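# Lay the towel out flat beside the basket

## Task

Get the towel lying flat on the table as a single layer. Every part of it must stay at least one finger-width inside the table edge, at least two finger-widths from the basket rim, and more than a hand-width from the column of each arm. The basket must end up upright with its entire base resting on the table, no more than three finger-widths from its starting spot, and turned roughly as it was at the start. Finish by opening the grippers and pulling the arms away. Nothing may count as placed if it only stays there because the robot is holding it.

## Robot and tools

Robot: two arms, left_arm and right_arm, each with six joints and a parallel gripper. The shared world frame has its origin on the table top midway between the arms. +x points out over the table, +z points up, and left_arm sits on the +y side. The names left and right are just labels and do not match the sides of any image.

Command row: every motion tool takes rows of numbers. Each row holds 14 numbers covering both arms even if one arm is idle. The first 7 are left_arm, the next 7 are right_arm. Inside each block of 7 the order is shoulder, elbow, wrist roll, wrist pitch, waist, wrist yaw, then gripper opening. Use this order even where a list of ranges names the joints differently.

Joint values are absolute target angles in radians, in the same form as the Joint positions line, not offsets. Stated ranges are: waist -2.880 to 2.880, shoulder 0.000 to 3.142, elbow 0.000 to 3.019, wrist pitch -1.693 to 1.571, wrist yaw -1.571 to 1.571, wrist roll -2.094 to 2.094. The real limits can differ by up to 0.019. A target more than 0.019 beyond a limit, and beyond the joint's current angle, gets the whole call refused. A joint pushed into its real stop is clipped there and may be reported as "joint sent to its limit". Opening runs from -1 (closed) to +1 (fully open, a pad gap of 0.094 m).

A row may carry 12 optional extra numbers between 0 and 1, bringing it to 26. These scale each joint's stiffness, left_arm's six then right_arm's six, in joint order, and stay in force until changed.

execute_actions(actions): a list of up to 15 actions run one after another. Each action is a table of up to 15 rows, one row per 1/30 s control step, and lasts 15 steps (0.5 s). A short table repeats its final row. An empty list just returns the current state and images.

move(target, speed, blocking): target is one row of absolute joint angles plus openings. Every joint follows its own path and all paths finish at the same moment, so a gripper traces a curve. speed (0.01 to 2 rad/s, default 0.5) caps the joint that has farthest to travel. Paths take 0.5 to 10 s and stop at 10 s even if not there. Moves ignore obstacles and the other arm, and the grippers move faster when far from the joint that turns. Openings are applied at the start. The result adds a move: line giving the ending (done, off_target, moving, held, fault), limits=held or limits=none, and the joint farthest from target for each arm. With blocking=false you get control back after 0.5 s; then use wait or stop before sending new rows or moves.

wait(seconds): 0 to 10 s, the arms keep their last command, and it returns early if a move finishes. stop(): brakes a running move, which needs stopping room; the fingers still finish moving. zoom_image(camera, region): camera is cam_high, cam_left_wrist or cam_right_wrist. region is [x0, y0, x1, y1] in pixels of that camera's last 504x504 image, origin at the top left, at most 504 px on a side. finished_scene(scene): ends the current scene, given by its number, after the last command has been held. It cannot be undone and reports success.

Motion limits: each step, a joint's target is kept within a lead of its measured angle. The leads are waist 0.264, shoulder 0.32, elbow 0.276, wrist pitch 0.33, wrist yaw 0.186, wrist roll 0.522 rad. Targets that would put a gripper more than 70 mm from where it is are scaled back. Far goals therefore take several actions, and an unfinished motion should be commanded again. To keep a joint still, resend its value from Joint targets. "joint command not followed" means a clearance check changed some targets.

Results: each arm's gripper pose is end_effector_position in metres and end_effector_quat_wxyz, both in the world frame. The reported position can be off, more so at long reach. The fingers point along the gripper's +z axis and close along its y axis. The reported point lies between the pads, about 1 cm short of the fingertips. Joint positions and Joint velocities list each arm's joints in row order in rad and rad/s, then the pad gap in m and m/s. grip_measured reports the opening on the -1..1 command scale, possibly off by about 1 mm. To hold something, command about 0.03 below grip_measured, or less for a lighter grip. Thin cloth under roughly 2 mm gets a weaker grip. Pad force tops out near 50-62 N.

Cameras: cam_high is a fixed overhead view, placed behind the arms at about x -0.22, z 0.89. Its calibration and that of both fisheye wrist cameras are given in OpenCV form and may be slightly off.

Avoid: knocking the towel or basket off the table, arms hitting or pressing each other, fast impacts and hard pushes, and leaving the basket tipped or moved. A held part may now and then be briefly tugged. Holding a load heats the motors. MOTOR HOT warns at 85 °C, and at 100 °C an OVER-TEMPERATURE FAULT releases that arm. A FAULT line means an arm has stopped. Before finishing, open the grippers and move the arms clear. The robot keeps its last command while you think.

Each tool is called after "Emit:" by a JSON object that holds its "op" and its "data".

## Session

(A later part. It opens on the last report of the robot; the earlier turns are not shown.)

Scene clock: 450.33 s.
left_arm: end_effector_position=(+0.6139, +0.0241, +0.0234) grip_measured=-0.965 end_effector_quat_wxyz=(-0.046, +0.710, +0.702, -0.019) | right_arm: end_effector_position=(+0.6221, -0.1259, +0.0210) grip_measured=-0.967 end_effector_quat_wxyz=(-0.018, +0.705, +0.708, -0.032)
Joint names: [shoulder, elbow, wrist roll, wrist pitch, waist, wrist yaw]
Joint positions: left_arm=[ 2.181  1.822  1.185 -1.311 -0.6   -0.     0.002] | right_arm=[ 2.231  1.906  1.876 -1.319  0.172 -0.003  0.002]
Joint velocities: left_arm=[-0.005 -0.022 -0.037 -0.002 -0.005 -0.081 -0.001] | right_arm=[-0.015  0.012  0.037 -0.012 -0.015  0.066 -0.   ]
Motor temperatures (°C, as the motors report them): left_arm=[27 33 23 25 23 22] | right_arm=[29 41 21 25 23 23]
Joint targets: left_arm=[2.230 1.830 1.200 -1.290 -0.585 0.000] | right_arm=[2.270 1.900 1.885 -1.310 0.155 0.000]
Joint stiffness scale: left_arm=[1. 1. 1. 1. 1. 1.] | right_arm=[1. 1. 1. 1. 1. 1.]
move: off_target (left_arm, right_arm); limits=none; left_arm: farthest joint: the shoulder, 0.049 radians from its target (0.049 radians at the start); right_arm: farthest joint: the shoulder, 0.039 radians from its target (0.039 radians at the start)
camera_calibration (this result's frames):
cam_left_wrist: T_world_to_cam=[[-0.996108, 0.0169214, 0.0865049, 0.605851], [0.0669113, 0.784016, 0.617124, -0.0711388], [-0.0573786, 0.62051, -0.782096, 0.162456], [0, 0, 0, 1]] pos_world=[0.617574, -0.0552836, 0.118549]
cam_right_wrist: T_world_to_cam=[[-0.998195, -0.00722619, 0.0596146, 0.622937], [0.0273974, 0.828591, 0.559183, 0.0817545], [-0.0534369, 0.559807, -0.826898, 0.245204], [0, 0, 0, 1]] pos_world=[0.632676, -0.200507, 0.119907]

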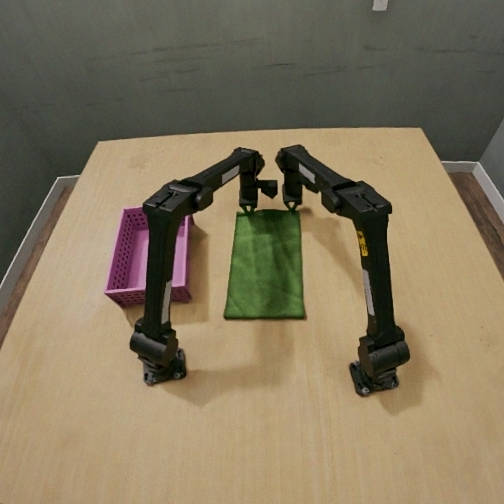

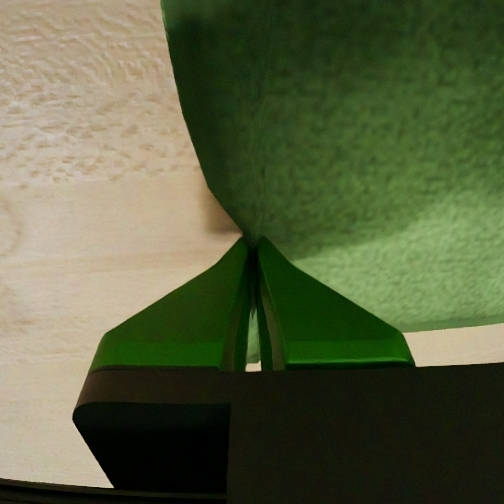

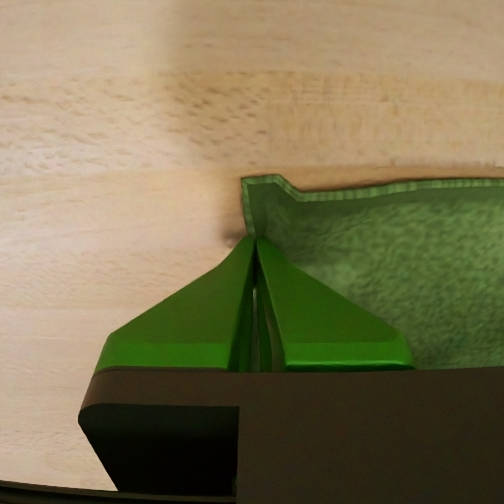

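Emit:
{"op": "move", "data": {"target": [1.42,1.93,1.2,-1.0,-0.59,0,-1,1.51,2.03,1.92,-1.01,0.205,0,-1], "speed": 0.3}}

Emit:
{"op": "move", "data": {"target": [0.88,1.62,0.78,-1.45,-1.02,0,-1,0.935,1.645,2.09,-1.42,0.58,0,-1], "speed": 0.2}}

Scene clock: 456.03 s.
left_arm: end_effector_position=(+0.5747, +0.0404, +0.5544) grip_measured=-0.964 end_effector_quat_wxyz=(+0.449, +0.622, +0.614, +0.186) | right_arm: end_effector_position=(+0.5830, -0.1216, +0.5610) grip_measured=-0.967 end_effector_quat_wxyz=(+0.211, +0.617, +0.616, +0.442)
Joint names: [shoulder, elbow, wrist roll, wrist pitch, waist, wrist yaw]
Joint positions: left_arm=[ 1.425  1.884  1.185 -1.015 -0.6    0.001  0.002] | right_arm=[ 1.51   1.99   1.91  -1.026  0.198 -0.003  0.002]
Joint velocities: left_arm=[-0.015  0.002  0.037  0.022  0.005  0.066  0.   ] | right_arm=[-0.005 -0.012  0.007 -0.007 -0.005 -0.022 -0.001]
Motor temperatures (°C, as the motors report them): left_arm=[27 34 23 25 23 22] | right_arm=[29 42 21 25 23 23]
Joint targets: left_arm=[1.420 1.930 1.200 -1.000 -0.590 0.000] | right_arm=[1.510 2.030 1.920 -1.010 0.205 0.000]
Joint stiffness scale: left_arm=[1. 1. 1. 1. 1. 1.] | right_arm=[1. 1. 1. 1. 1. 1.]
move: off_target (left_arm, right_arm); limits=none; left_arm: farthest joint: the elbow, 0.046 radians from its target (0.108 radians at the start); right_arm: farthest joint: the elbow, 0.040 radians from its target (0.124 radians at the start)
camera_calibration (this result's frames):
cam_left_wrist: T_world_to_cam=[[-0.591745, -0.152796, -0.791512, 0.781828], [-0.317935, 0.946517, 0.0549734, 0.117214], [0.74078, 0.28418, -0.608676, 0.0241248], [0, 0, 0, 1]] pos_world=[0.482038, 0.00165952, 0.627066]
cam_right_wrist: T_world_to_cam=[[-0.563301, 0.152205, -0.812112, 0.806624], [-0.591798, 0.611585, 0.525109, 0.131049], [0.576599, 0.7764, -0.254432, 0.0251447], [0, 0, 0, 1]] pos_world=[0.517429, -0.222442, 0.592652]

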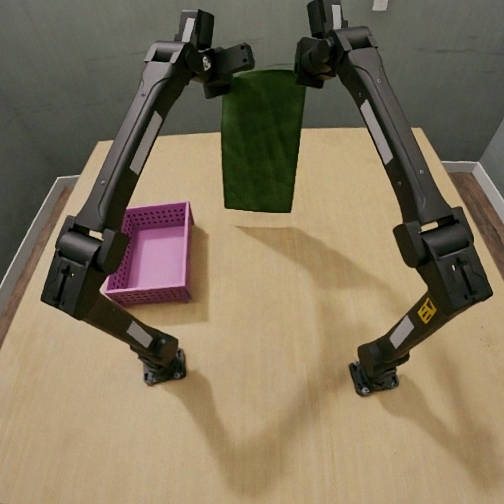

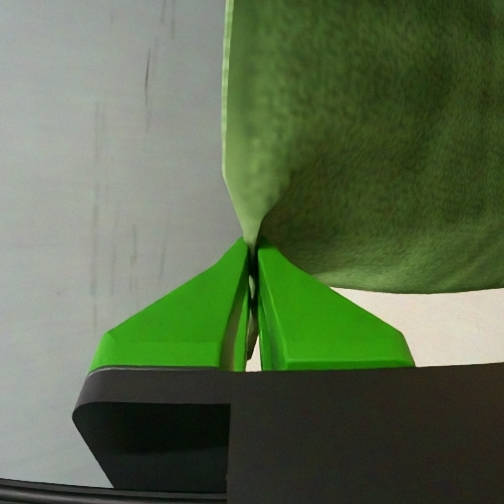

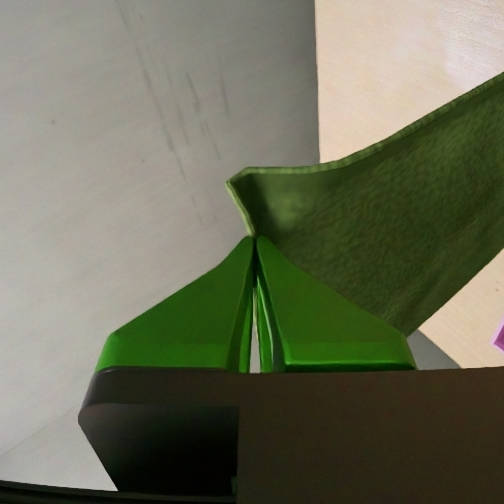

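Scene clock: 459.47 s.
left_arm: end_effector_position=(+0.2459, +0.0484, +0.5590) grip_measured=-0.964 end_effector_quat_wxyz=(+0.414, +0.654, +0.634, -0.002) | right_arm: end_effector_position=(+0.2539, -0.1107, +0.5632) grip_measured=-0.967 end_effector_quat_wxyz=(+0.073, +0.577, +0.702, +0.411)
Joint names: [shoulder, elbow, wrist roll, wrist pitch, waist, wrist yaw]
Joint positions: left_arm=[ 0.883  1.612  0.797 -1.447 -1.006  0.001  0.002] | right_arm=[ 0.939  1.643  2.08  -1.414  0.565 -0.003  0.002]
Joint velocities: left_arm=[-0.005 -0.007  0.066 -0.027  0.015  0.007  0.001] | right_arm=[-0.005 -0.007  0.007 -0.002 -0.005 -0.037  0.   ]
Motor temperatures (°C, as the motors report them): left_arm=[27 33 23 25 23 22] | right_arm=[28 42 21 25 23 23]
Joint targets: left_arm=[0.880 1.620 0.780 -1.450 -1.020 -0.000] | right_arm=[0.935 1.645 2.090 -1.420 0.580 -0.000]
Joint stiffness scale: left_arm=[1. 1. 1. 1. 1. 1.] | right_arm=[1. 1. 1. 1. 1. 1.]
move: done; limits=none; left_arm: farthest joint: the wrist roll, 0.017 radians from its target (0.405 radians at the start); right_arm: farthest joint: the waist, 0.015 radians from its target (0.382 radians at the start)
camera_calibration (this result's frames):
cam_left_wrist: T_world_to_cam=[[-0.825872, -0.143003, -0.545423, 0.511681], [-0.147299, 0.988432, -0.0361167, 0.0117897], [0.544278, 0.0505126, -0.837383, 0.455754], [0, 0, 0, 1]] pos_world=[0.176262, 0.0384974, 0.661148]
cam_right_wrist: T_world_to_cam=[[-0.742609, 0.00629029, -0.669696, 0.570544], [-0.603245, 0.42807, 0.672943, -0.17214], [0.29091, 0.903724, -0.314094, 0.327186], [0, 0, 0, 1]] pos_world=[0.224667, -0.225587, 0.600698]

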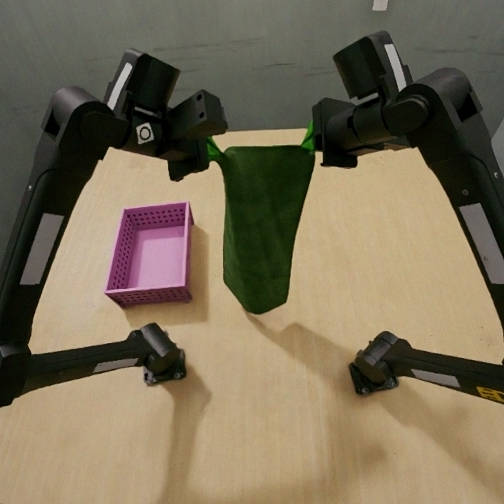

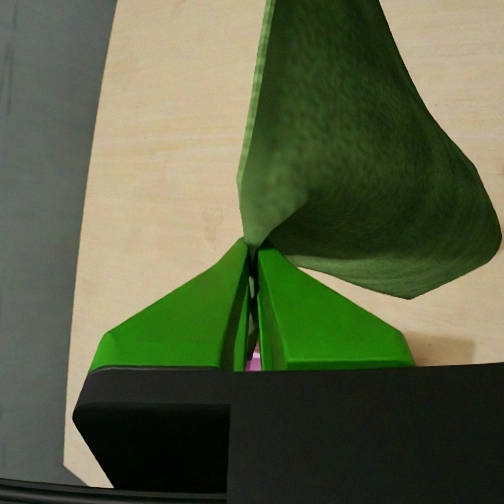

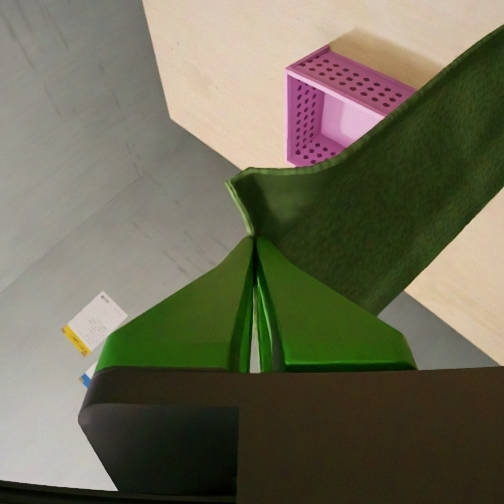

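Move briskly so the bottom trails.

Emit:
{"op": "move", "data": {"target": [1.273,1.46,1.06,-1.37,-0.73,0,-1,1.352,1.53,2.03,-1.37,0.33,0,-1], "speed": 0.6}}

Emit:
{"op": "move", "data": {"target": [2.153,1.77,1.29,-0.58,-0.485,0,-1,2.24,1.92,1.83,-0.64,0.11,0,-1], "speed": 0.35}}

Emit:
{"op": "move", "data": {"target": [2.153,1.77,1.29,-0.58,-0.485,0,0.3,2.24,1.92,1.83,-0.64,0.11,0,0.3]}}

Emit:
{"op": "move", "data": {"target": [2.05,1.85,1.29,-0.58,-0.485,0,0.3,2.14,2.0,1.83,-0.64,0.11,0,0.3]}}

Emit:
{"op": "move", "data": {"target": [0.6,1.1,0.5,-1.2,0.3,0,0.3,0.6,1.1,1,-1.2,-0.7,0,0.3], "speed": 0.8}}

Emit:
{"op": "zoom_image", "data": {"camera": "cam_high", "region": [170,150,370,350]}}

Scene clock: 467.20 s.
left_arm: end_effector_position=(+0.4152, +0.0425, +0.3384) grip_measured=-0.964 end_effector_quat_wxyz=(+0.163, +0.700, +0.694, +0.042) | right_arm: end_effector_position=(+0.4194, -0.1104, +0.3425) grip_measured=-0.967 end_effector_quat_wxyz=(+0.051, +0.695, +0.698, +0.163)
Joint names: [shoulder, elbow, wrist roll, wrist pitch, waist, wrist yaw]
Joint positions: left_arm=[ 1.29   1.44   1.044 -1.382 -0.736  0.001  0.002] | right_arm=[ 1.361  1.516  2.04  -1.382  0.336 -0.003  0.002]
Joint velocities: left_arm=[ 0.005 -0.012 -0.022 -0.007  0.005 -0.037  0.001] | right_arm=[-0.015 -0.012  0.051 -0.022 -0.005 -0.037 -0.   ]
Motor temperatures (°C, as the motors report them): left_arm=[27 33 23 25 23 22] | right_arm=[27 41 21 25 23 23]
Joint targets: left_arm=[1.273 1.460 1.060 -1.370 -0.730 0.000] | right_arm=[1.352 1.530 2.030 -1.370 0.330 0.000]
Joint stiffness scale: left_arm=[1. 1. 1. 1. 1. 1.] | right_arm=[1. 1. 1. 1. 1. 1.]
move: done; limits=none; left_arm: farthest joint: the elbow, 0.020 radians from its target (0.152 radians at the start); right_arm: farthest joint: the elbow, 0.014 radians from its target (0.113 radians at the start)
camera_calibration (this result's frames):
cam_left_wrist: T_world_to_cam=[[-0.956097, -0.0120174, -0.292805, 0.493291], [-0.140468, 0.895692, 0.421907, -0.119296], [0.257193, 0.444513, -0.858056, 0.288601], [0, 0, 0, 1]] pos_world=[0.38065, -0.0155064, 0.442406]
cam_right_wrist: T_world_to_cam=[[-0.950483, 0.0179292, -0.310258, 0.511008], [-0.203856, 0.717571, 0.665984, -0.0570766], [0.234573, 0.696255, -0.678384, 0.33492], [0, 0, 0, 1]] pos_world=[0.395506, -0.201395, 0.423761]

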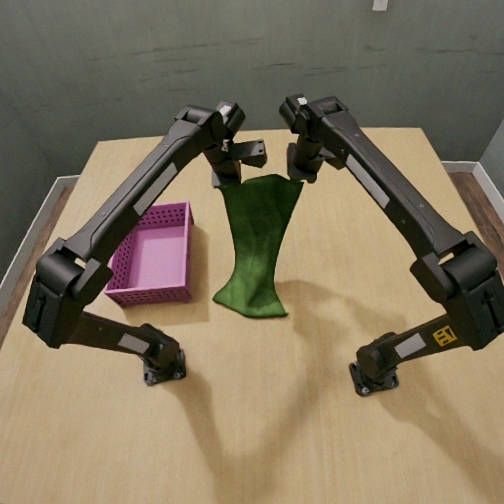

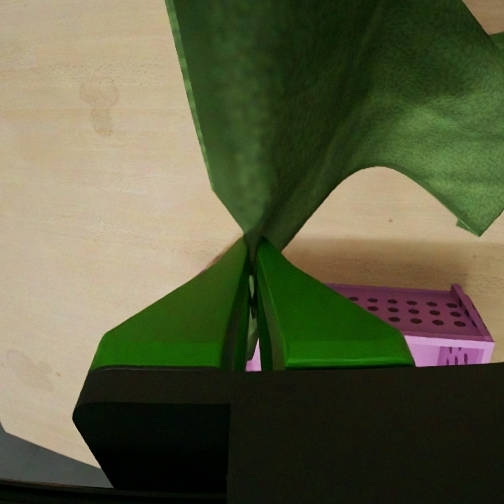

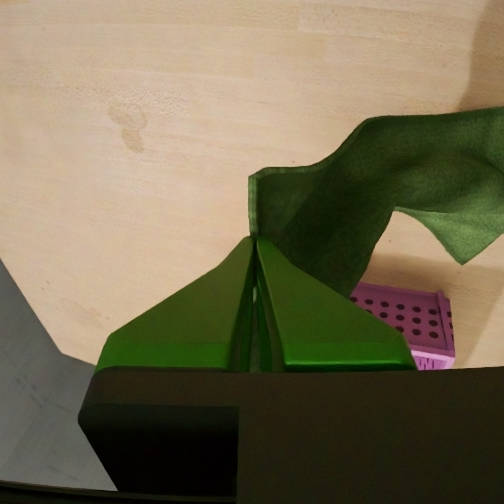

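Scene clock: 470.30 s.
left_arm: end_effector_position=(+0.7621, +0.0424, +0.0368) grip_measured=-0.964 end_effector_quat_wxyz=(+0.237, +0.683, +0.680, +0.125) | right_arm: end_effector_position=(+0.7685, -0.1147, +0.0457) grip_measured=-0.967 end_effector_quat_wxyz=(+0.135, +0.680, +0.679, +0.240)
Joint names: [shoulder, elbow, wrist roll, wrist pitch, waist, wrist yaw]
Joint positions: left_arm=[ 2.156  1.72   1.274 -0.592 -0.501  0.002  0.002] | right_arm=[ 2.229  1.871  1.84  -0.654  0.13  -0.003  0.002]
Joint velocities: left_arm=[-0.015  0.027  0.051  0.012 -0.015 -0.007 -0.   ] | right_arm=[-0.015 -0.002  0.066 -0.002 -0.005  0.051 -0.   ]
Motor temperatures (°C, as the motors report them): left_arm=[27 34 23 25 23 22] | right_arm=[27 42 21 25 23 23]
Joint targets: left_arm=[2.153 1.770 1.290 -0.580 -0.485 0.000] | right_arm=[2.240 1.920 1.830 -0.640 0.110 0.000]
Joint stiffness scale: left_arm=[1. 1. 1. 1. 1. 1.] | right_arm=[1. 1. 1. 1. 1. 1.]
move: off_target (left_arm, right_arm); limits=none; left_arm: farthest joint: the elbow, 0.050 radians from its target (0.330 radians at the start); right_arm: farthest joint: the elbow, 0.049 radians from its target (0.404 radians at the start)
camera_calibration (this result's frames):
cam_left_wrist: T_world_to_cam=[[-0.86595, -0.031717, -0.499124, 0.676466], [-0.253231, 0.88841, 0.382886, 0.144454], [0.431283, 0.457954, -0.77735, -0.195599], [0, 0, 0, 1]] pos_world=[0.706724, -0.0173036, 0.130282]
cam_right_wrist: T_world_to_cam=[[-0.853428, 0.0387919, -0.519765, 0.688195], [-0.332871, 0.726798, 0.600801, 0.317979], [0.40107, 0.685755, -0.607357, -0.0777512], [0, 0, 0, 1]] pos_world=[0.724355, -0.204485, 0.119435]

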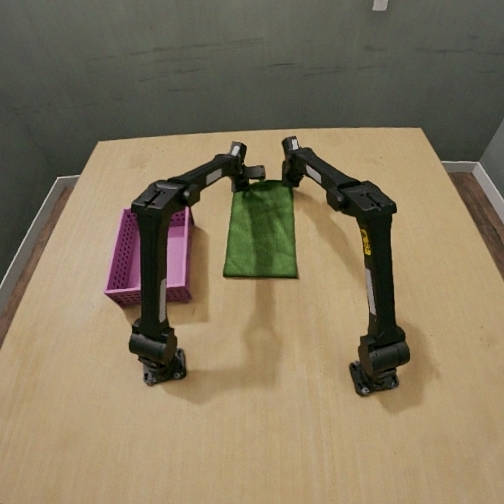

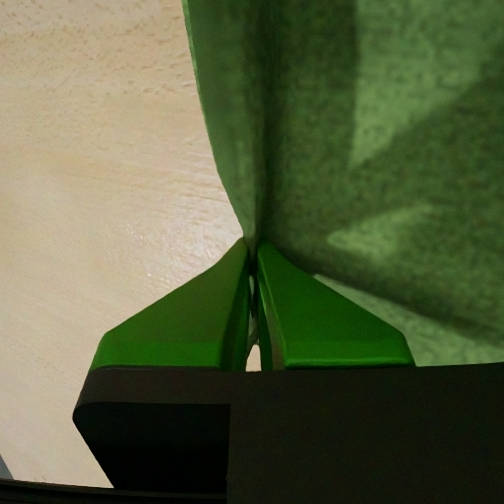

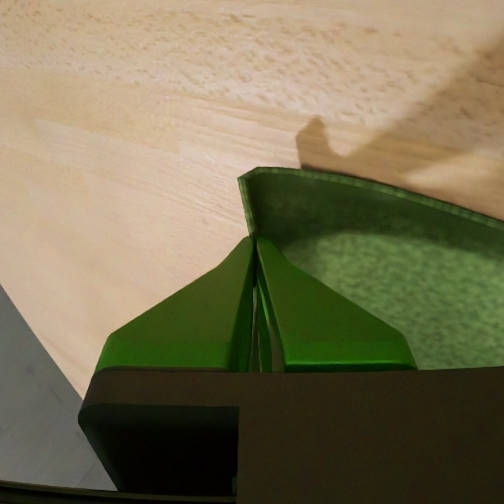

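Scene clock: 471.07 s.
left_arm: end_effector_position=(+0.7652, +0.0421, +0.0445) grip_measured=+0.298 end_effector_quat_wxyz=(+0.244, +0.681, +0.678, +0.129) | right_arm: end_effector_position=(+0.7692, -0.1173, +0.0457) grip_measured=+0.298 end_effector_quat_wxyz=(+0.135, +0.681, +0.678, +0.240)
Joint names: [shoulder, elbow, wrist roll, wrist pitch, waist, wrist yaw]
Joint positions: left_arm=[ 2.148  1.722  1.275 -0.585 -0.501  0.001  0.061] | right_arm=[ 2.229  1.871  1.84  -0.654  0.126 -0.003  0.061]
Joint velocities: left_arm=[ 0.005  0.022  0.051  0.007 -0.005 -0.007 -0.001] | right_arm=[-0.005 -0.012 -0.081 -0.012 -0.015 -0.051 -0.001]
Motor temperatures (°C, as the motors report them): left_arm=[27 34 23 25 23 22] | right_arm=[27 42 21 25 23 23]
Joint targets: left_arm=[2.153 1.770 1.290 -0.580 -0.485 -0.000] | right_arm=[2.240 1.920 1.830 -0.640 0.110 0.000]
Joint stiffness scale: left_arm=[1. 1. 1. 1. 1. 1.] | right_arm=[1. 1. 1. 1. 1. 1.]
move: off_target (left_arm, right_arm); limits=none; left_arm: farthest joint: the elbow, 0.048 radians from its target (0.050 radians at the start); right_arm: farthest joint: the elbow, 0.049 radians from its target (0.049 radians at the start)
camera_calibration (this result's frames):
cam_left_wrist: T_world_to_cam=[[-0.857393, -0.0342946, -0.513519, 0.677148], [-0.260378, 0.889568, 0.37533, 0.148383], [0.443938, 0.455514, -0.771638, -0.200628], [0, 0, 0, 1]] pos_world=[0.708284, -0.0173849, 0.137224]
cam_right_wrist: T_world_to_cam=[[-0.85329, 0.0417217, -0.519765, 0.689146], [-0.330374, 0.727937, 0.600801, 0.318345], [0.403422, 0.684374, -0.607357, -0.078203], [0, 0, 0, 1]] pos_world=[0.724763, -0.206967, 0.119435]

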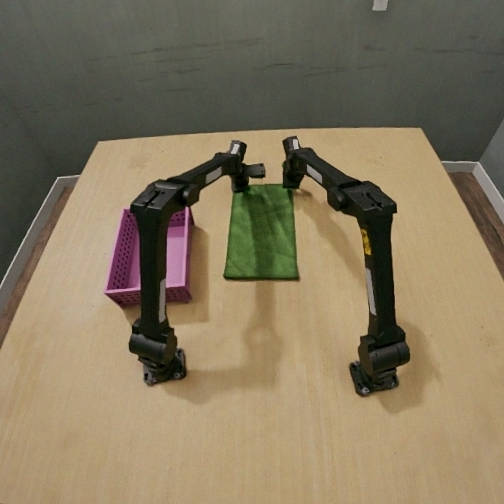

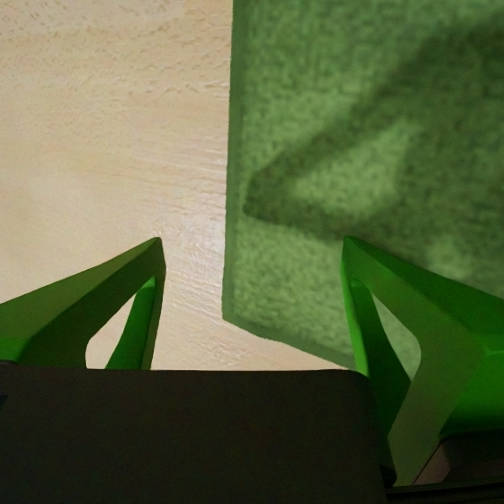

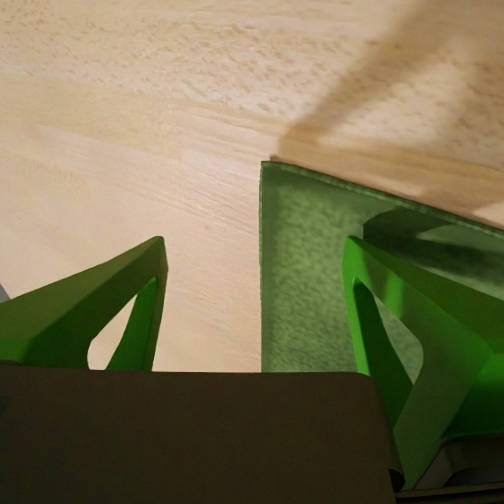

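Scene clock: 472.30 s.
left_arm: end_effector_position=(+0.7927, +0.0339, +0.1431) grip_measured=+0.298 end_effector_quat_wxyz=(+0.310, +0.663, +0.661, +0.164) | right_arm: end_effector_position=(+0.7963, -0.1100, +0.1467) grip_measured=+0.298 end_effector_quat_wxyz=(+0.172, +0.664, +0.661, +0.305)
Joint names: [shoulder, elbow, wrist roll, wrist pitch, waist, wrist yaw]
Joint positions: left_arm=[ 2.07   1.801  1.275 -0.585 -0.501  0.001  0.061] | right_arm=[ 2.156  1.955  1.84  -0.654  0.126 -0.003  0.061]
Joint velocities: left_arm=[ 0.005  0.032 -0.037 -0.007 -0.005 -0.022 -0.   ] | right_arm=[-0.005  0.002 -0.037  0.022  0.005  0.051  0.   ]
Motor temperatures (°C, as the motors report them): left_arm=[27 34 23 25 23 22] | right_arm=[28 43 21 25 23 23]
Joint targets: left_arm=[2.050 1.850 1.290 -0.580 -0.485 0.000] | right_arm=[2.140 2.000 1.830 -0.640 0.110 -0.000]
Joint stiffness scale: left_arm=[1. 1. 1. 1. 1. 1.] | right_arm=[1. 1. 1. 1. 1. 1.]
move: off_target (left_arm, right_arm); limits=none; left_arm: farthest joint: the elbow, 0.049 radians from its target (0.128 radians at the start); right_arm: farthest joint: the elbow, 0.045 radians from its target (0.129 radians at the start)
camera_calibration (this result's frames):
cam_left_wrist: T_world_to_cam=[[-0.7715, -0.0610934, -0.633289, 0.701017], [-0.310625, 0.904852, 0.291126, 0.177125], [0.555247, 0.42132, -0.717071, -0.227869], [0, 0, 0, 1]] pos_world=[0.722378, -0.0214389, 0.228982]
cam_right_wrist: T_world_to_cam=[[-0.764836, 0.0655947, -0.640877, 0.714405], [-0.419836, 0.703791, 0.573075, 0.333885], [0.488634, 0.707372, -0.510746, -0.112207], [0, 0, 0, 1]] pos_world=[0.741408, -0.202475, 0.209195]

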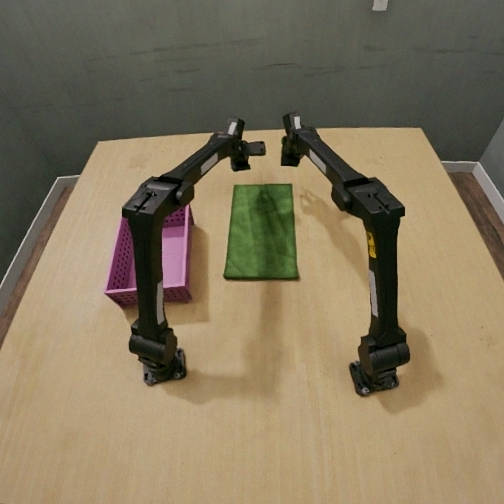

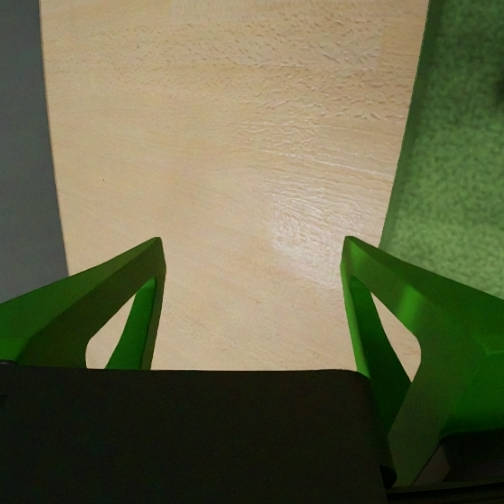

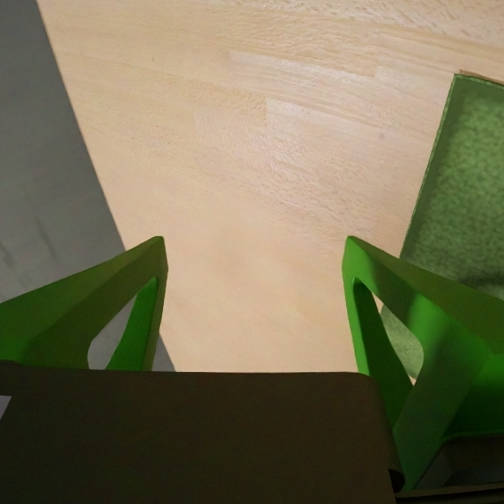

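Scene clock: 475.07 s.
left_arm: end_effector_position=(+0.2736, +0.3943, +0.4238) grip_measured=+0.298 end_effector_quat_wxyz=(+0.371, +0.012, +0.906, +0.204) | right_arm: end_effector_position=(+0.2308, -0.4652, +0.4271) grip_measured=+0.298 end_effector_quat_wxyz=(+0.416, +0.636, +0.643, +0.099)
Joint names: [shoulder, elbow, wrist roll, wrist pitch, waist, wrist yaw]
Joint positions: left_arm=[ 0.593  1.093  0.516 -1.197  0.288  0.001  0.061] | right_arm=[ 0.59   1.097  1.01  -1.195 -0.688 -0.003  0.061]
Joint velocities: left_arm=[ 0.005  0.012  0.007  0.012 -0.005 -0.022 -0.   ] | right_arm=[-0.015  0.017 -0.051  0.007 -0.015 -0.007  0.   ]
Motor temperatures (°C, as the motors report them): left_arm=[27 34 23 25 23 22] | right_arm=[28 43 21 25 23 23]
Joint targets: left_arm=[0.600 1.100 0.500 -1.200 0.300 -0.000] | right_arm=[0.600 1.100 1.000 -1.200 -0.700 -0.000]
Joint stiffness scale: left_arm=[1. 1. 1. 1. 1. 1.] | right_arm=[1. 1. 1. 1. 1. 1.]
move: done; limits=none; left_arm: farthest joint: the wrist roll, 0.016 radians from its target (0.775 radians at the start); right_arm: farthest joint: the waist, 0.012 radians from its target (0.826 radians at the start)
camera_calibration (this result's frames):
cam_left_wrist: T_world_to_cam=[[0.128458, -0.913648, -0.385675, 0.485278], [-0.98465, -0.0711648, -0.159374, 0.368199], [0.118165, 0.400228, -0.908766, 0.318887], [0, 0, 0, 1]] pos_world=[0.262528, 0.341949, 0.535634]
cam_right_wrist: T_world_to_cam=[[-0.728209, -0.179821, -0.661344, 0.370975], [-0.26098, 0.965021, 0.0249739, 0.504748], [0.63372, 0.190784, -0.749667, 0.386751], [0, 0, 0, 1]] pos_world=[0.156784, -0.49417, 0.522671]

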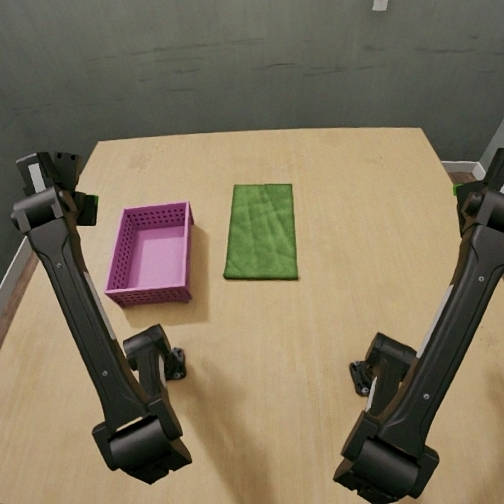

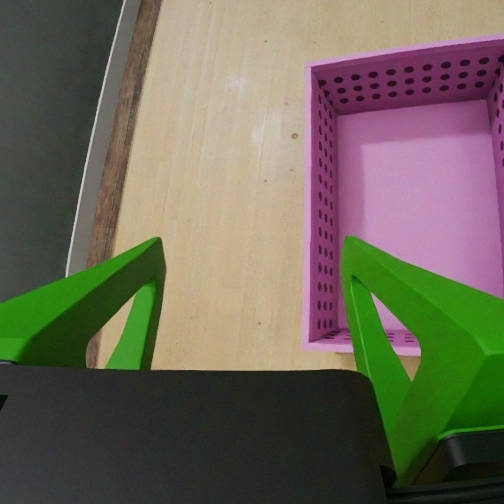

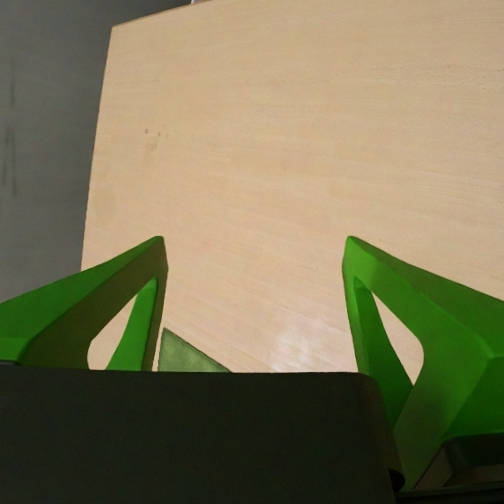

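Region (170, 150, 370, 350) of cam_high's 504x504 image, scaled by 2.520, with more detail than that image has.

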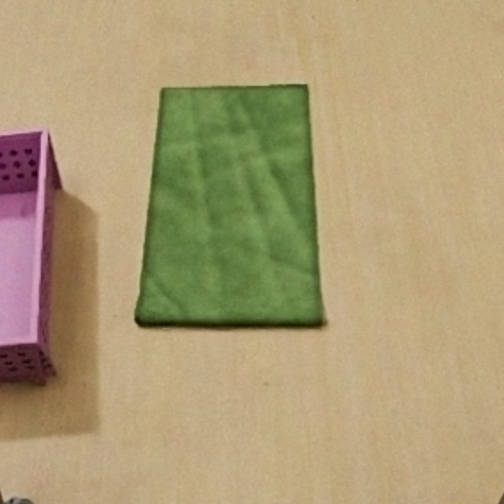

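Emit:
{"op": "move", "data": {"target": [2.05,1.75,1.29,-0.75,-0.485,0,0.2,2.14,1.9,1.83,-0.78,0.11,0,0.2], "speed": 0.8}}

Emit:
{"op": "move", "data": {"target": [2.19,1.75,1.29,-0.68,-0.485,0,0.2,2.29,1.9,1.83,-0.71,0.11,0,0.2], "speed": 0.2}}

Emit:
{"op": "move", "data": {"target": [2.19,1.75,1.29,-0.68,-0.485,0,-1,2.29,1.9,1.83,-0.71,0.11,0,-1]}}

Scene clock: 482.93 s.
left_arm: end_effector_position=(+0.7277, +0.0600, +0.0658) grip_measured=+0.202 end_effector_quat_wxyz=(+0.189, +0.689, +0.692, +0.101) | right_arm: end_effector_position=(+0.7404, -0.1287, +0.0779) grip_measured=+0.202 end_effector_quat_wxyz=(+0.118, +0.683, +0.691, +0.204)
Joint names: [shoulder, elbow, wrist roll, wrist pitch, waist, wrist yaw]
Joint positions: left_arm=[ 2.075  1.7    1.274 -0.762 -0.493  0.001  0.056] | right_arm=[ 2.153  1.852  1.82  -0.793  0.122 -0.003  0.056]
Joint velocities: left_arm=[-0.005 -0.007 -0.051  0.017 -0.005 -0.051  0.   ] | right_arm=[-0.005 -0.002 -0.081 -0.017  0.005  0.037 -0.001]
Motor temperatures (°C, as the motors report them): left_arm=[27 34 23 25 23 22] | right_arm=[27 43 21 25 23 23]
Joint targets: left_arm=[2.050 1.750 1.290 -0.750 -0.485 0.000] | right_arm=[2.140 1.900 1.830 -0.780 0.110 0.000]
Joint stiffness scale: left_arm=[1. 1. 1. 1. 1. 1.] | right_arm=[1. 1. 1. 1. 1. 1.]
move: off_target (left_arm, right_arm); limits=none; left_arm: farthest joint: the elbow, 0.050 radians from its target (0.657 radians at the start); right_arm: farthest joint: the elbow, 0.048 radians from its target (0.803 radians at the start)
camera_calibration (this result's frames):
cam_left_wrist: T_world_to_cam=[[-0.91331, -0.0250283, -0.406494, 0.689603], [-0.21846, 0.872471, 0.437116, 0.0811324], [0.343714, 0.488025, -0.802304, -0.102724], [0, 0, 0, 1]] pos_world=[0.682854, -0.0033943, 0.16244]
cam_right_wrist: T_world_to_cam=[[-0.890629, 0.0154453, -0.454468, 0.700946], [-0.294297, 0.742311, 0.601967, 0.272823], [0.346654, 0.669878, -0.656578, 0.00478659], [0, 0, 0, 1]] pos_world=[0.702915, -0.216553, 0.15747]

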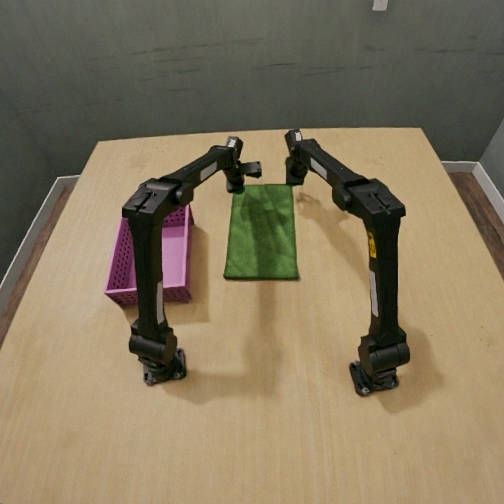

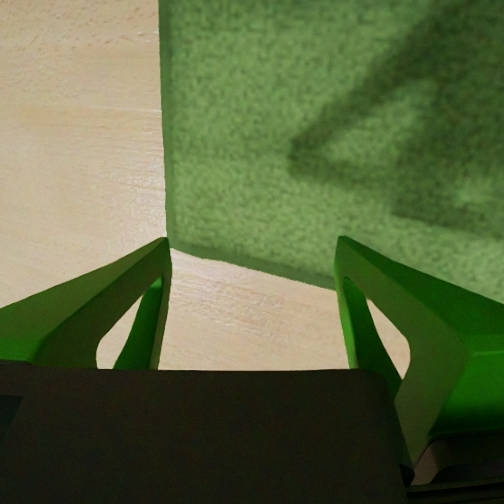

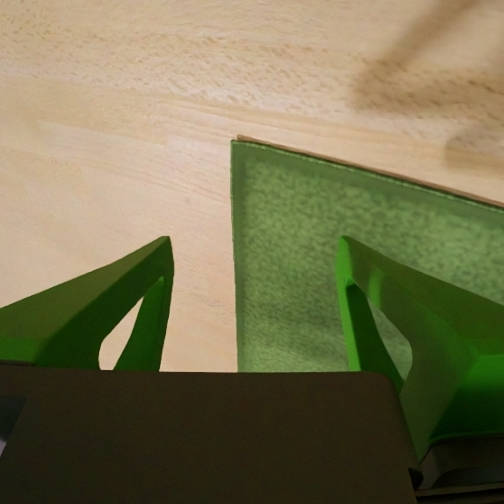

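Scene clock: 484.00 s.
left_arm: end_effector_position=(+0.7456, +0.0545, +0.0379) grip_measured=+0.201 end_effector_quat_wxyz=(+0.202, +0.687, +0.690, +0.107) | right_arm: end_effector_position=(+0.7589, -0.1238, +0.0348) grip_measured=+0.200 end_effector_quat_wxyz=(+0.123, +0.683, +0.689, +0.212)
Joint names: [shoulder, elbow, wrist roll, wrist pitch, waist, wrist yaw]
Joint positions: left_arm=[ 2.139  1.721  1.274 -0.691 -0.493  0.001  0.056] | right_arm=[ 2.237  1.877  1.822 -0.715  0.122 -0.003  0.056]
Joint velocities: left_arm=[ 0.005 -0.002 -0.022 -0.007 -0.015  0.007  0.002] | right_arm=[-0.005 -0.007 -0.066  0.007 -0.005 -0.037  0.   ]
Motor temperatures (°C, as the motors report them): left_arm=[27 34 23 25 23 22] | right_arm=[27 43 21 25 23 23]
Joint targets: left_arm=[2.190 1.750 1.290 -0.680 -0.485 0.000] | right_arm=[2.290 1.900 1.830 -0.710 0.110 0.000]
Joint stiffness scale: left_arm=[1. 1. 1. 1. 1. 1.] | right_arm=[1. 1. 1. 1. 1. 1.]
move: off_target (left_arm, right_arm); limits=none; left_arm: farthest joint: the shoulder, 0.051 radians from its target (0.115 radians at the start); right_arm: farthest joint: the shoulder, 0.053 radians from its target (0.137 radians at the start)
camera_calibration (this result's frames):
cam_left_wrist: T_world_to_cam=[[-0.901767, -0.0284894, -0.431282, 0.686975], [-0.230032, 0.876406, 0.423081, 0.110964], [0.365925, 0.48073, -0.796868, -0.144932], [0, 0, 0, 1]] pos_world=[0.698051, -0.00800468, 0.133841]
cam_right_wrist: T_world_to_cam=[[-0.882543, 0.0198841, -0.469811, 0.692727], [-0.303275, 0.739474, 0.601001, 0.307062], [0.359363, 0.672892, -0.646587, -0.042827], [0, 0, 0, 1]] pos_world=[0.719876, -0.212021, 0.113215]

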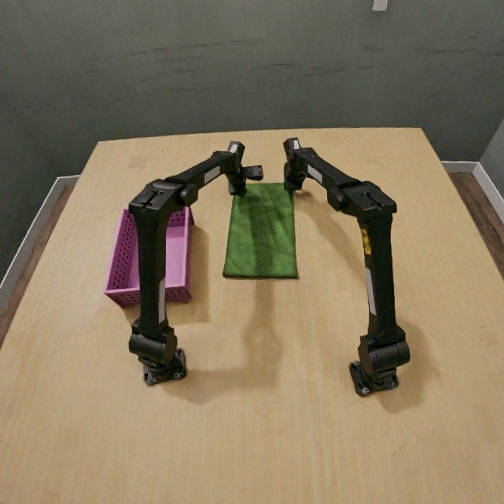

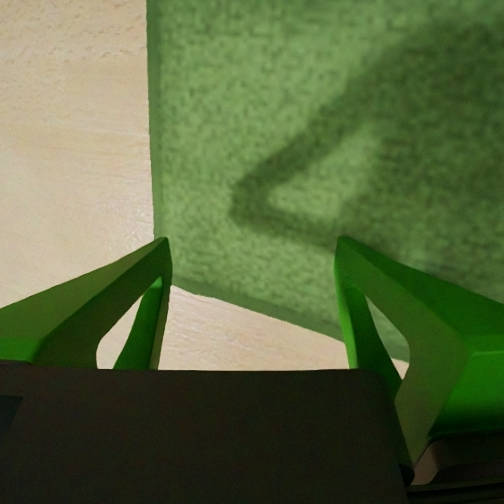

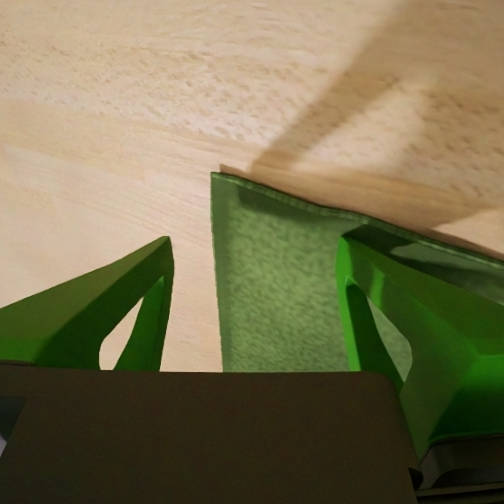

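Scene clock: 484.70 s.
left_arm: end_effector_position=(+0.7449, +0.0547, +0.0271) grip_measured=-0.994 end_effector_quat_wxyz=(+0.197, +0.688, +0.691, +0.105) | right_arm: end_effector_position=(+0.7575, -0.1242, +0.0229) grip_measured=-0.978 end_effector_quat_wxyz=(+0.119, +0.684, +0.690, +0.206)
Joint names: [shoulder, elbow, wrist roll, wrist pitch, waist, wrist yaw]
Joint positions: left_arm=[ 2.154  1.72   1.275 -0.686 -0.493  0.001  0.   ] | right_arm=[ 2.252  1.875  1.822 -0.712  0.122 -0.003  0.001]
Joint velocities: left_arm=[ 0.005  0.007 -0.022 -0.032  0.005 -0.066 -0.   ] | right_arm=[-0.005  0.002 -0.007  0.002 -0.015 -0.022 -0.001]
Motor temperatures (°C, as the motors report them): left_arm=[27 34 23 25 23 22] | right_arm=[27 43 21 25 23 23]
Joint targets: left_arm=[2.190 1.750 1.290 -0.680 -0.485 0.000] | right_arm=[2.290 1.900 1.830 -0.710 0.110 -0.000]
Joint stiffness scale: left_arm=[1. 1. 1. 1. 1. 1.] | right_arm=[1. 1. 1. 1. 1. 1.]
move: off_target (left_arm, right_arm); limits=none; left_arm: farthest joint: the shoulder, 0.036 radians from its target (0.051 radians at the start); right_arm: farthest joint: the shoulder, 0.038 radians from its target (0.053 radians at the start)
camera_calibration (this result's frames):
cam_left_wrist: T_world_to_cam=[[-0.906254, -0.0260007, -0.421933, 0.684685], [-0.224682, 0.875082, 0.42866, 0.111138], [0.358081, 0.483275, -0.798889, -0.147623], [0, 0, 0, 1]] pos_world=[0.69833, -0.00810969, 0.123317]
cam_right_wrist: T_world_to_cam=[[-0.888702, 0.018252, -0.458122, 0.69005], [-0.295288, 0.74159, 0.602369, 0.308218], [0.350733, 0.670605, -0.653663, -0.0432915], [0, 0, 0, 1]] pos_world=[0.719446, -0.212135, 0.102168]

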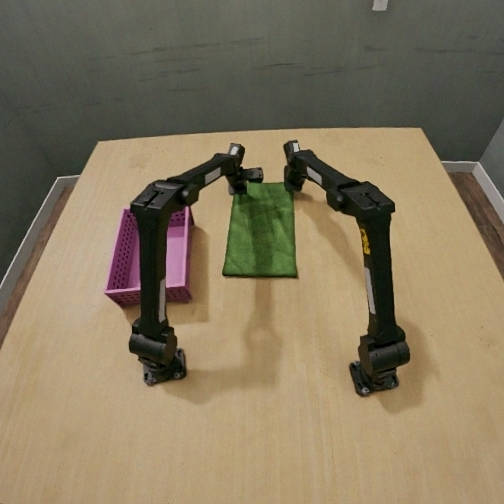

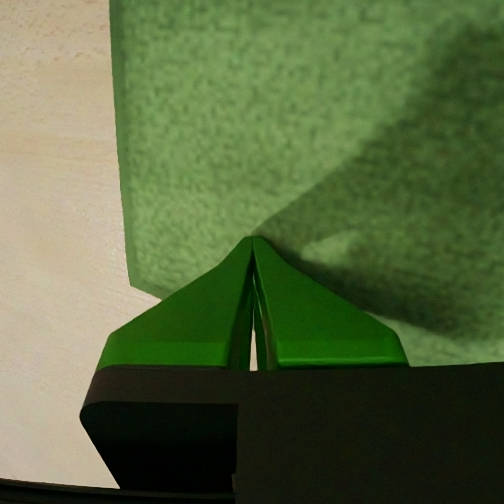

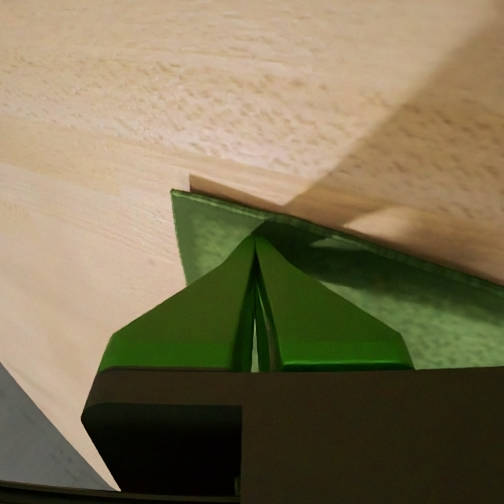

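Emit:
{"op": "move", "data": {"target": [2.21,1.78,1.2,-1.27,-0.58,0,-1,2.25,1.84,1.885,-1.29,0.165,0,-1], "speed": 0.2}}

Emit:
{"op": "move", "data": {"target": [2.1,1.83,1.2,-1.33,-0.59,0,0.2,2.15,1.9,1.885,-1.35,0.165,0,0.2]}}

Scene clock: 491.77 s.
left_arm: end_effector_position=(+0.6190, +0.0447, +0.0232) grip_measured=-0.994 end_effector_quat_wxyz=(-0.029, +0.710, +0.704, -0.014) | right_arm: end_effector_position=(+0.6285, -0.1385, +0.0193) grip_measured=-0.978 end_effector_quat_wxyz=(-0.011, +0.713, +0.701, -0.016)
Joint names: [shoulder, elbow, wrist roll, wrist pitch, waist, wrist yaw]
Joint positions: left_arm=[ 2.15   1.77   1.216 -1.255 -0.566  0.001  0.   ] | right_arm=[ 2.215  1.875  1.875 -1.269  0.151 -0.003  0.001]
Joint velocities: left_arm=[ 0.005  0.002 -0.037 -0.012 -0.015 -0.007 -0.   ] | right_arm=[ 0.005  0.002  0.051  0.007 -0.005 -0.022 -0.   ]
Motor temperatures (°C, as the motors report them): left_arm=[27 34 23 25 23 22] | right_arm=[28 43 21 25 23 23]
Joint targets: left_arm=[2.210 1.780 1.200 -1.270 -0.580 -0.000] | right_arm=[2.250 1.840 1.885 -1.290 0.165 0.000]
Joint stiffness scale: left_arm=[1. 1. 1. 1. 1. 1.] | right_arm=[1. 1. 1. 1. 1. 1.]
move: off_target (left_arm, right_arm); limits=none; left_arm: farthest joint: the shoulder, 0.060 radians from its target (0.056 radians at the start); right_arm: farthest joint: the shoulder, 0.035 radians from its target (0.002 radians at the start)
camera_calibration (this result's frames):
cam_left_wrist: T_world_to_cam=[[-0.998363, 0.0148482, 0.0552288, 0.612838], [0.0453174, 0.794477, 0.605602, -0.0743431], [-0.0348859, 0.607113, -0.793849, 0.136808], [0, 0, 0, 1]] pos_world=[0.619976, -0.0330937, 0.119781]
cam_right_wrist: T_world_to_cam=[[-0.99956, 0.0125314, 0.0268804, 0.633581], [0.0255963, 0.822316, 0.568456, 0.0930581], [-0.0149807, 0.568893, -0.822275, 0.228212], [0, 0, 0, 1]] pos_world=[0.634339, -0.214291, 0.117722]

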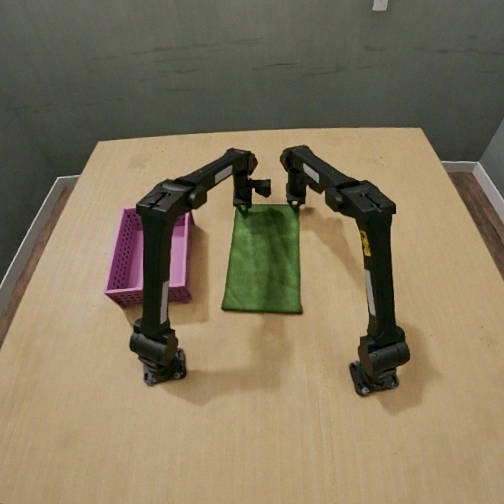

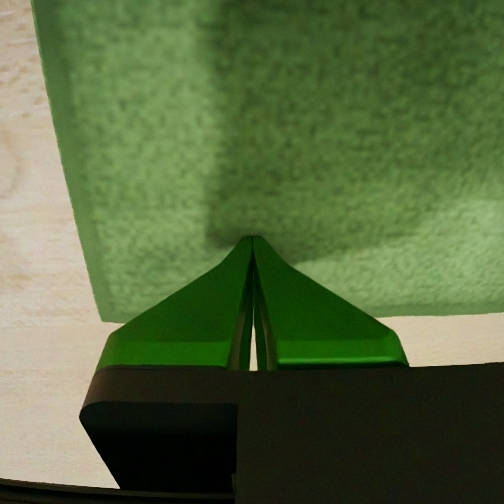

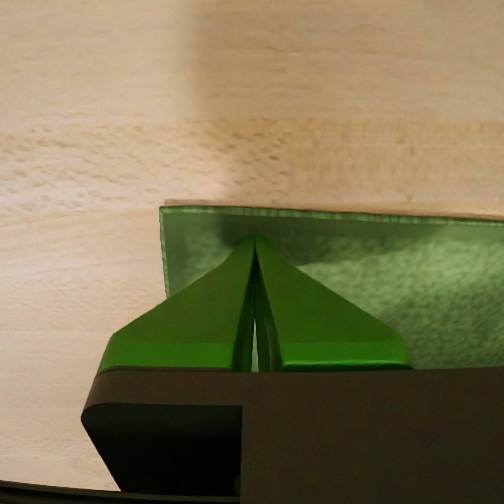

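Scene clock: 492.70 s.
left_arm: end_effector_position=(+0.6073, +0.0415, +0.0400) grip_measured=+0.198 end_effector_quat_wxyz=(-0.045, +0.713, +0.699, -0.021) | right_arm: end_effector_position=(+0.6157, -0.1423, +0.0477) grip_measured=+0.198 end_effector_quat_wxyz=(-0.017, +0.712, +0.701, -0.029)
Joint names: [shoulder, elbow, wrist roll, wrist pitch, waist, wrist yaw]
Joint positions: left_arm=[ 2.131  1.782  1.216 -1.322 -0.577  0.002  0.056] | right_arm=[ 2.171  1.875  1.875 -1.341  0.151 -0.003  0.056]
Joint velocities: left_arm=[ 0.005 -0.002 -0.007 -0.017 -0.005 -0.037 -0.   ] | right_arm=[-0.005 -0.027 -0.051 -0.022 -0.005 -0.022 -0.   ]
Motor temperatures (°C, as the motors report them): left_arm=[28 34 23 25 23 22] | right_arm=[28 43 21 25 23 23]
Joint targets: left_arm=[2.100 1.830 1.200 -1.330 -0.590 0.000] | right_arm=[2.150 1.900 1.885 -1.350 0.165 -0.000]
Joint stiffness scale: left_arm=[1. 1. 1. 1. 1. 1.] | right_arm=[1. 1. 1. 1. 1. 1.]
move: off_target (left_arm, right_arm); limits=none; left_arm: farthest joint: the elbow, 0.048 radians from its target (0.060 radians at the start); right_arm: farthest joint: the elbow, 0.025 radians from its target (0.025 radians at the start)
camera_calibration (this result's frames):
cam_left_wrist: T_world_to_cam=[[-0.995702, 0.0253119, 0.0890866, 0.596814], [0.0748588, 0.786322, 0.613265, -0.0993452], [-0.0545279, 0.617298, -0.784837, 0.1628], [0, 0, 0, 1]] pos_world=[0.610563, -0.0374851, 0.135528]
cam_right_wrist: T_world_to_cam=[[-0.998488, 0.0128496, 0.0534531, 0.618187], [0.0406747, 0.826789, 0.561039, 0.0720785], [-0.0369854, 0.562365, -0.826061, 0.266323], [0, 0, 0, 1]] pos_world=[0.62417, -0.217308, 0.146516]

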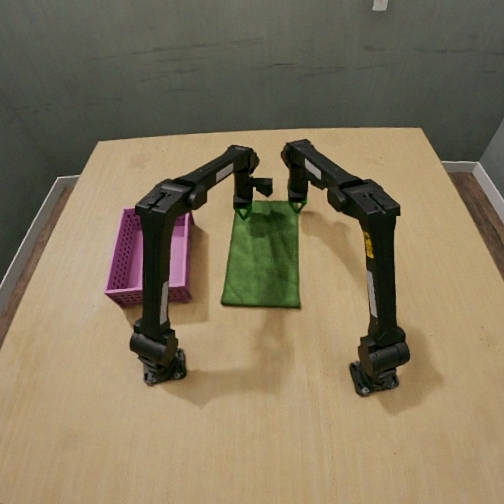

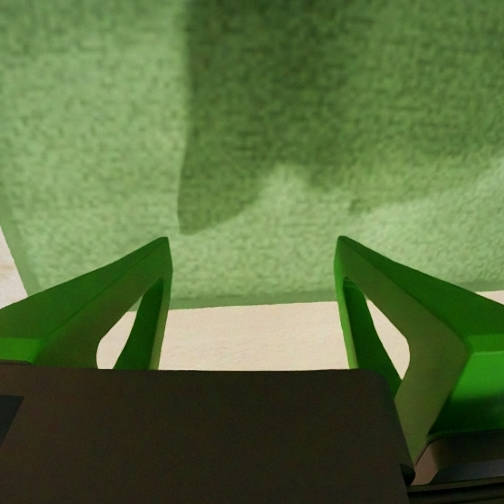

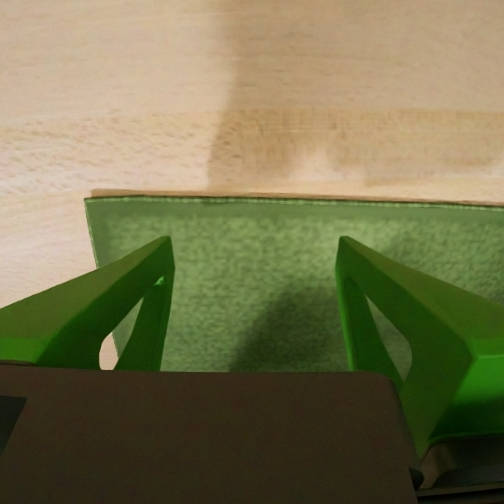

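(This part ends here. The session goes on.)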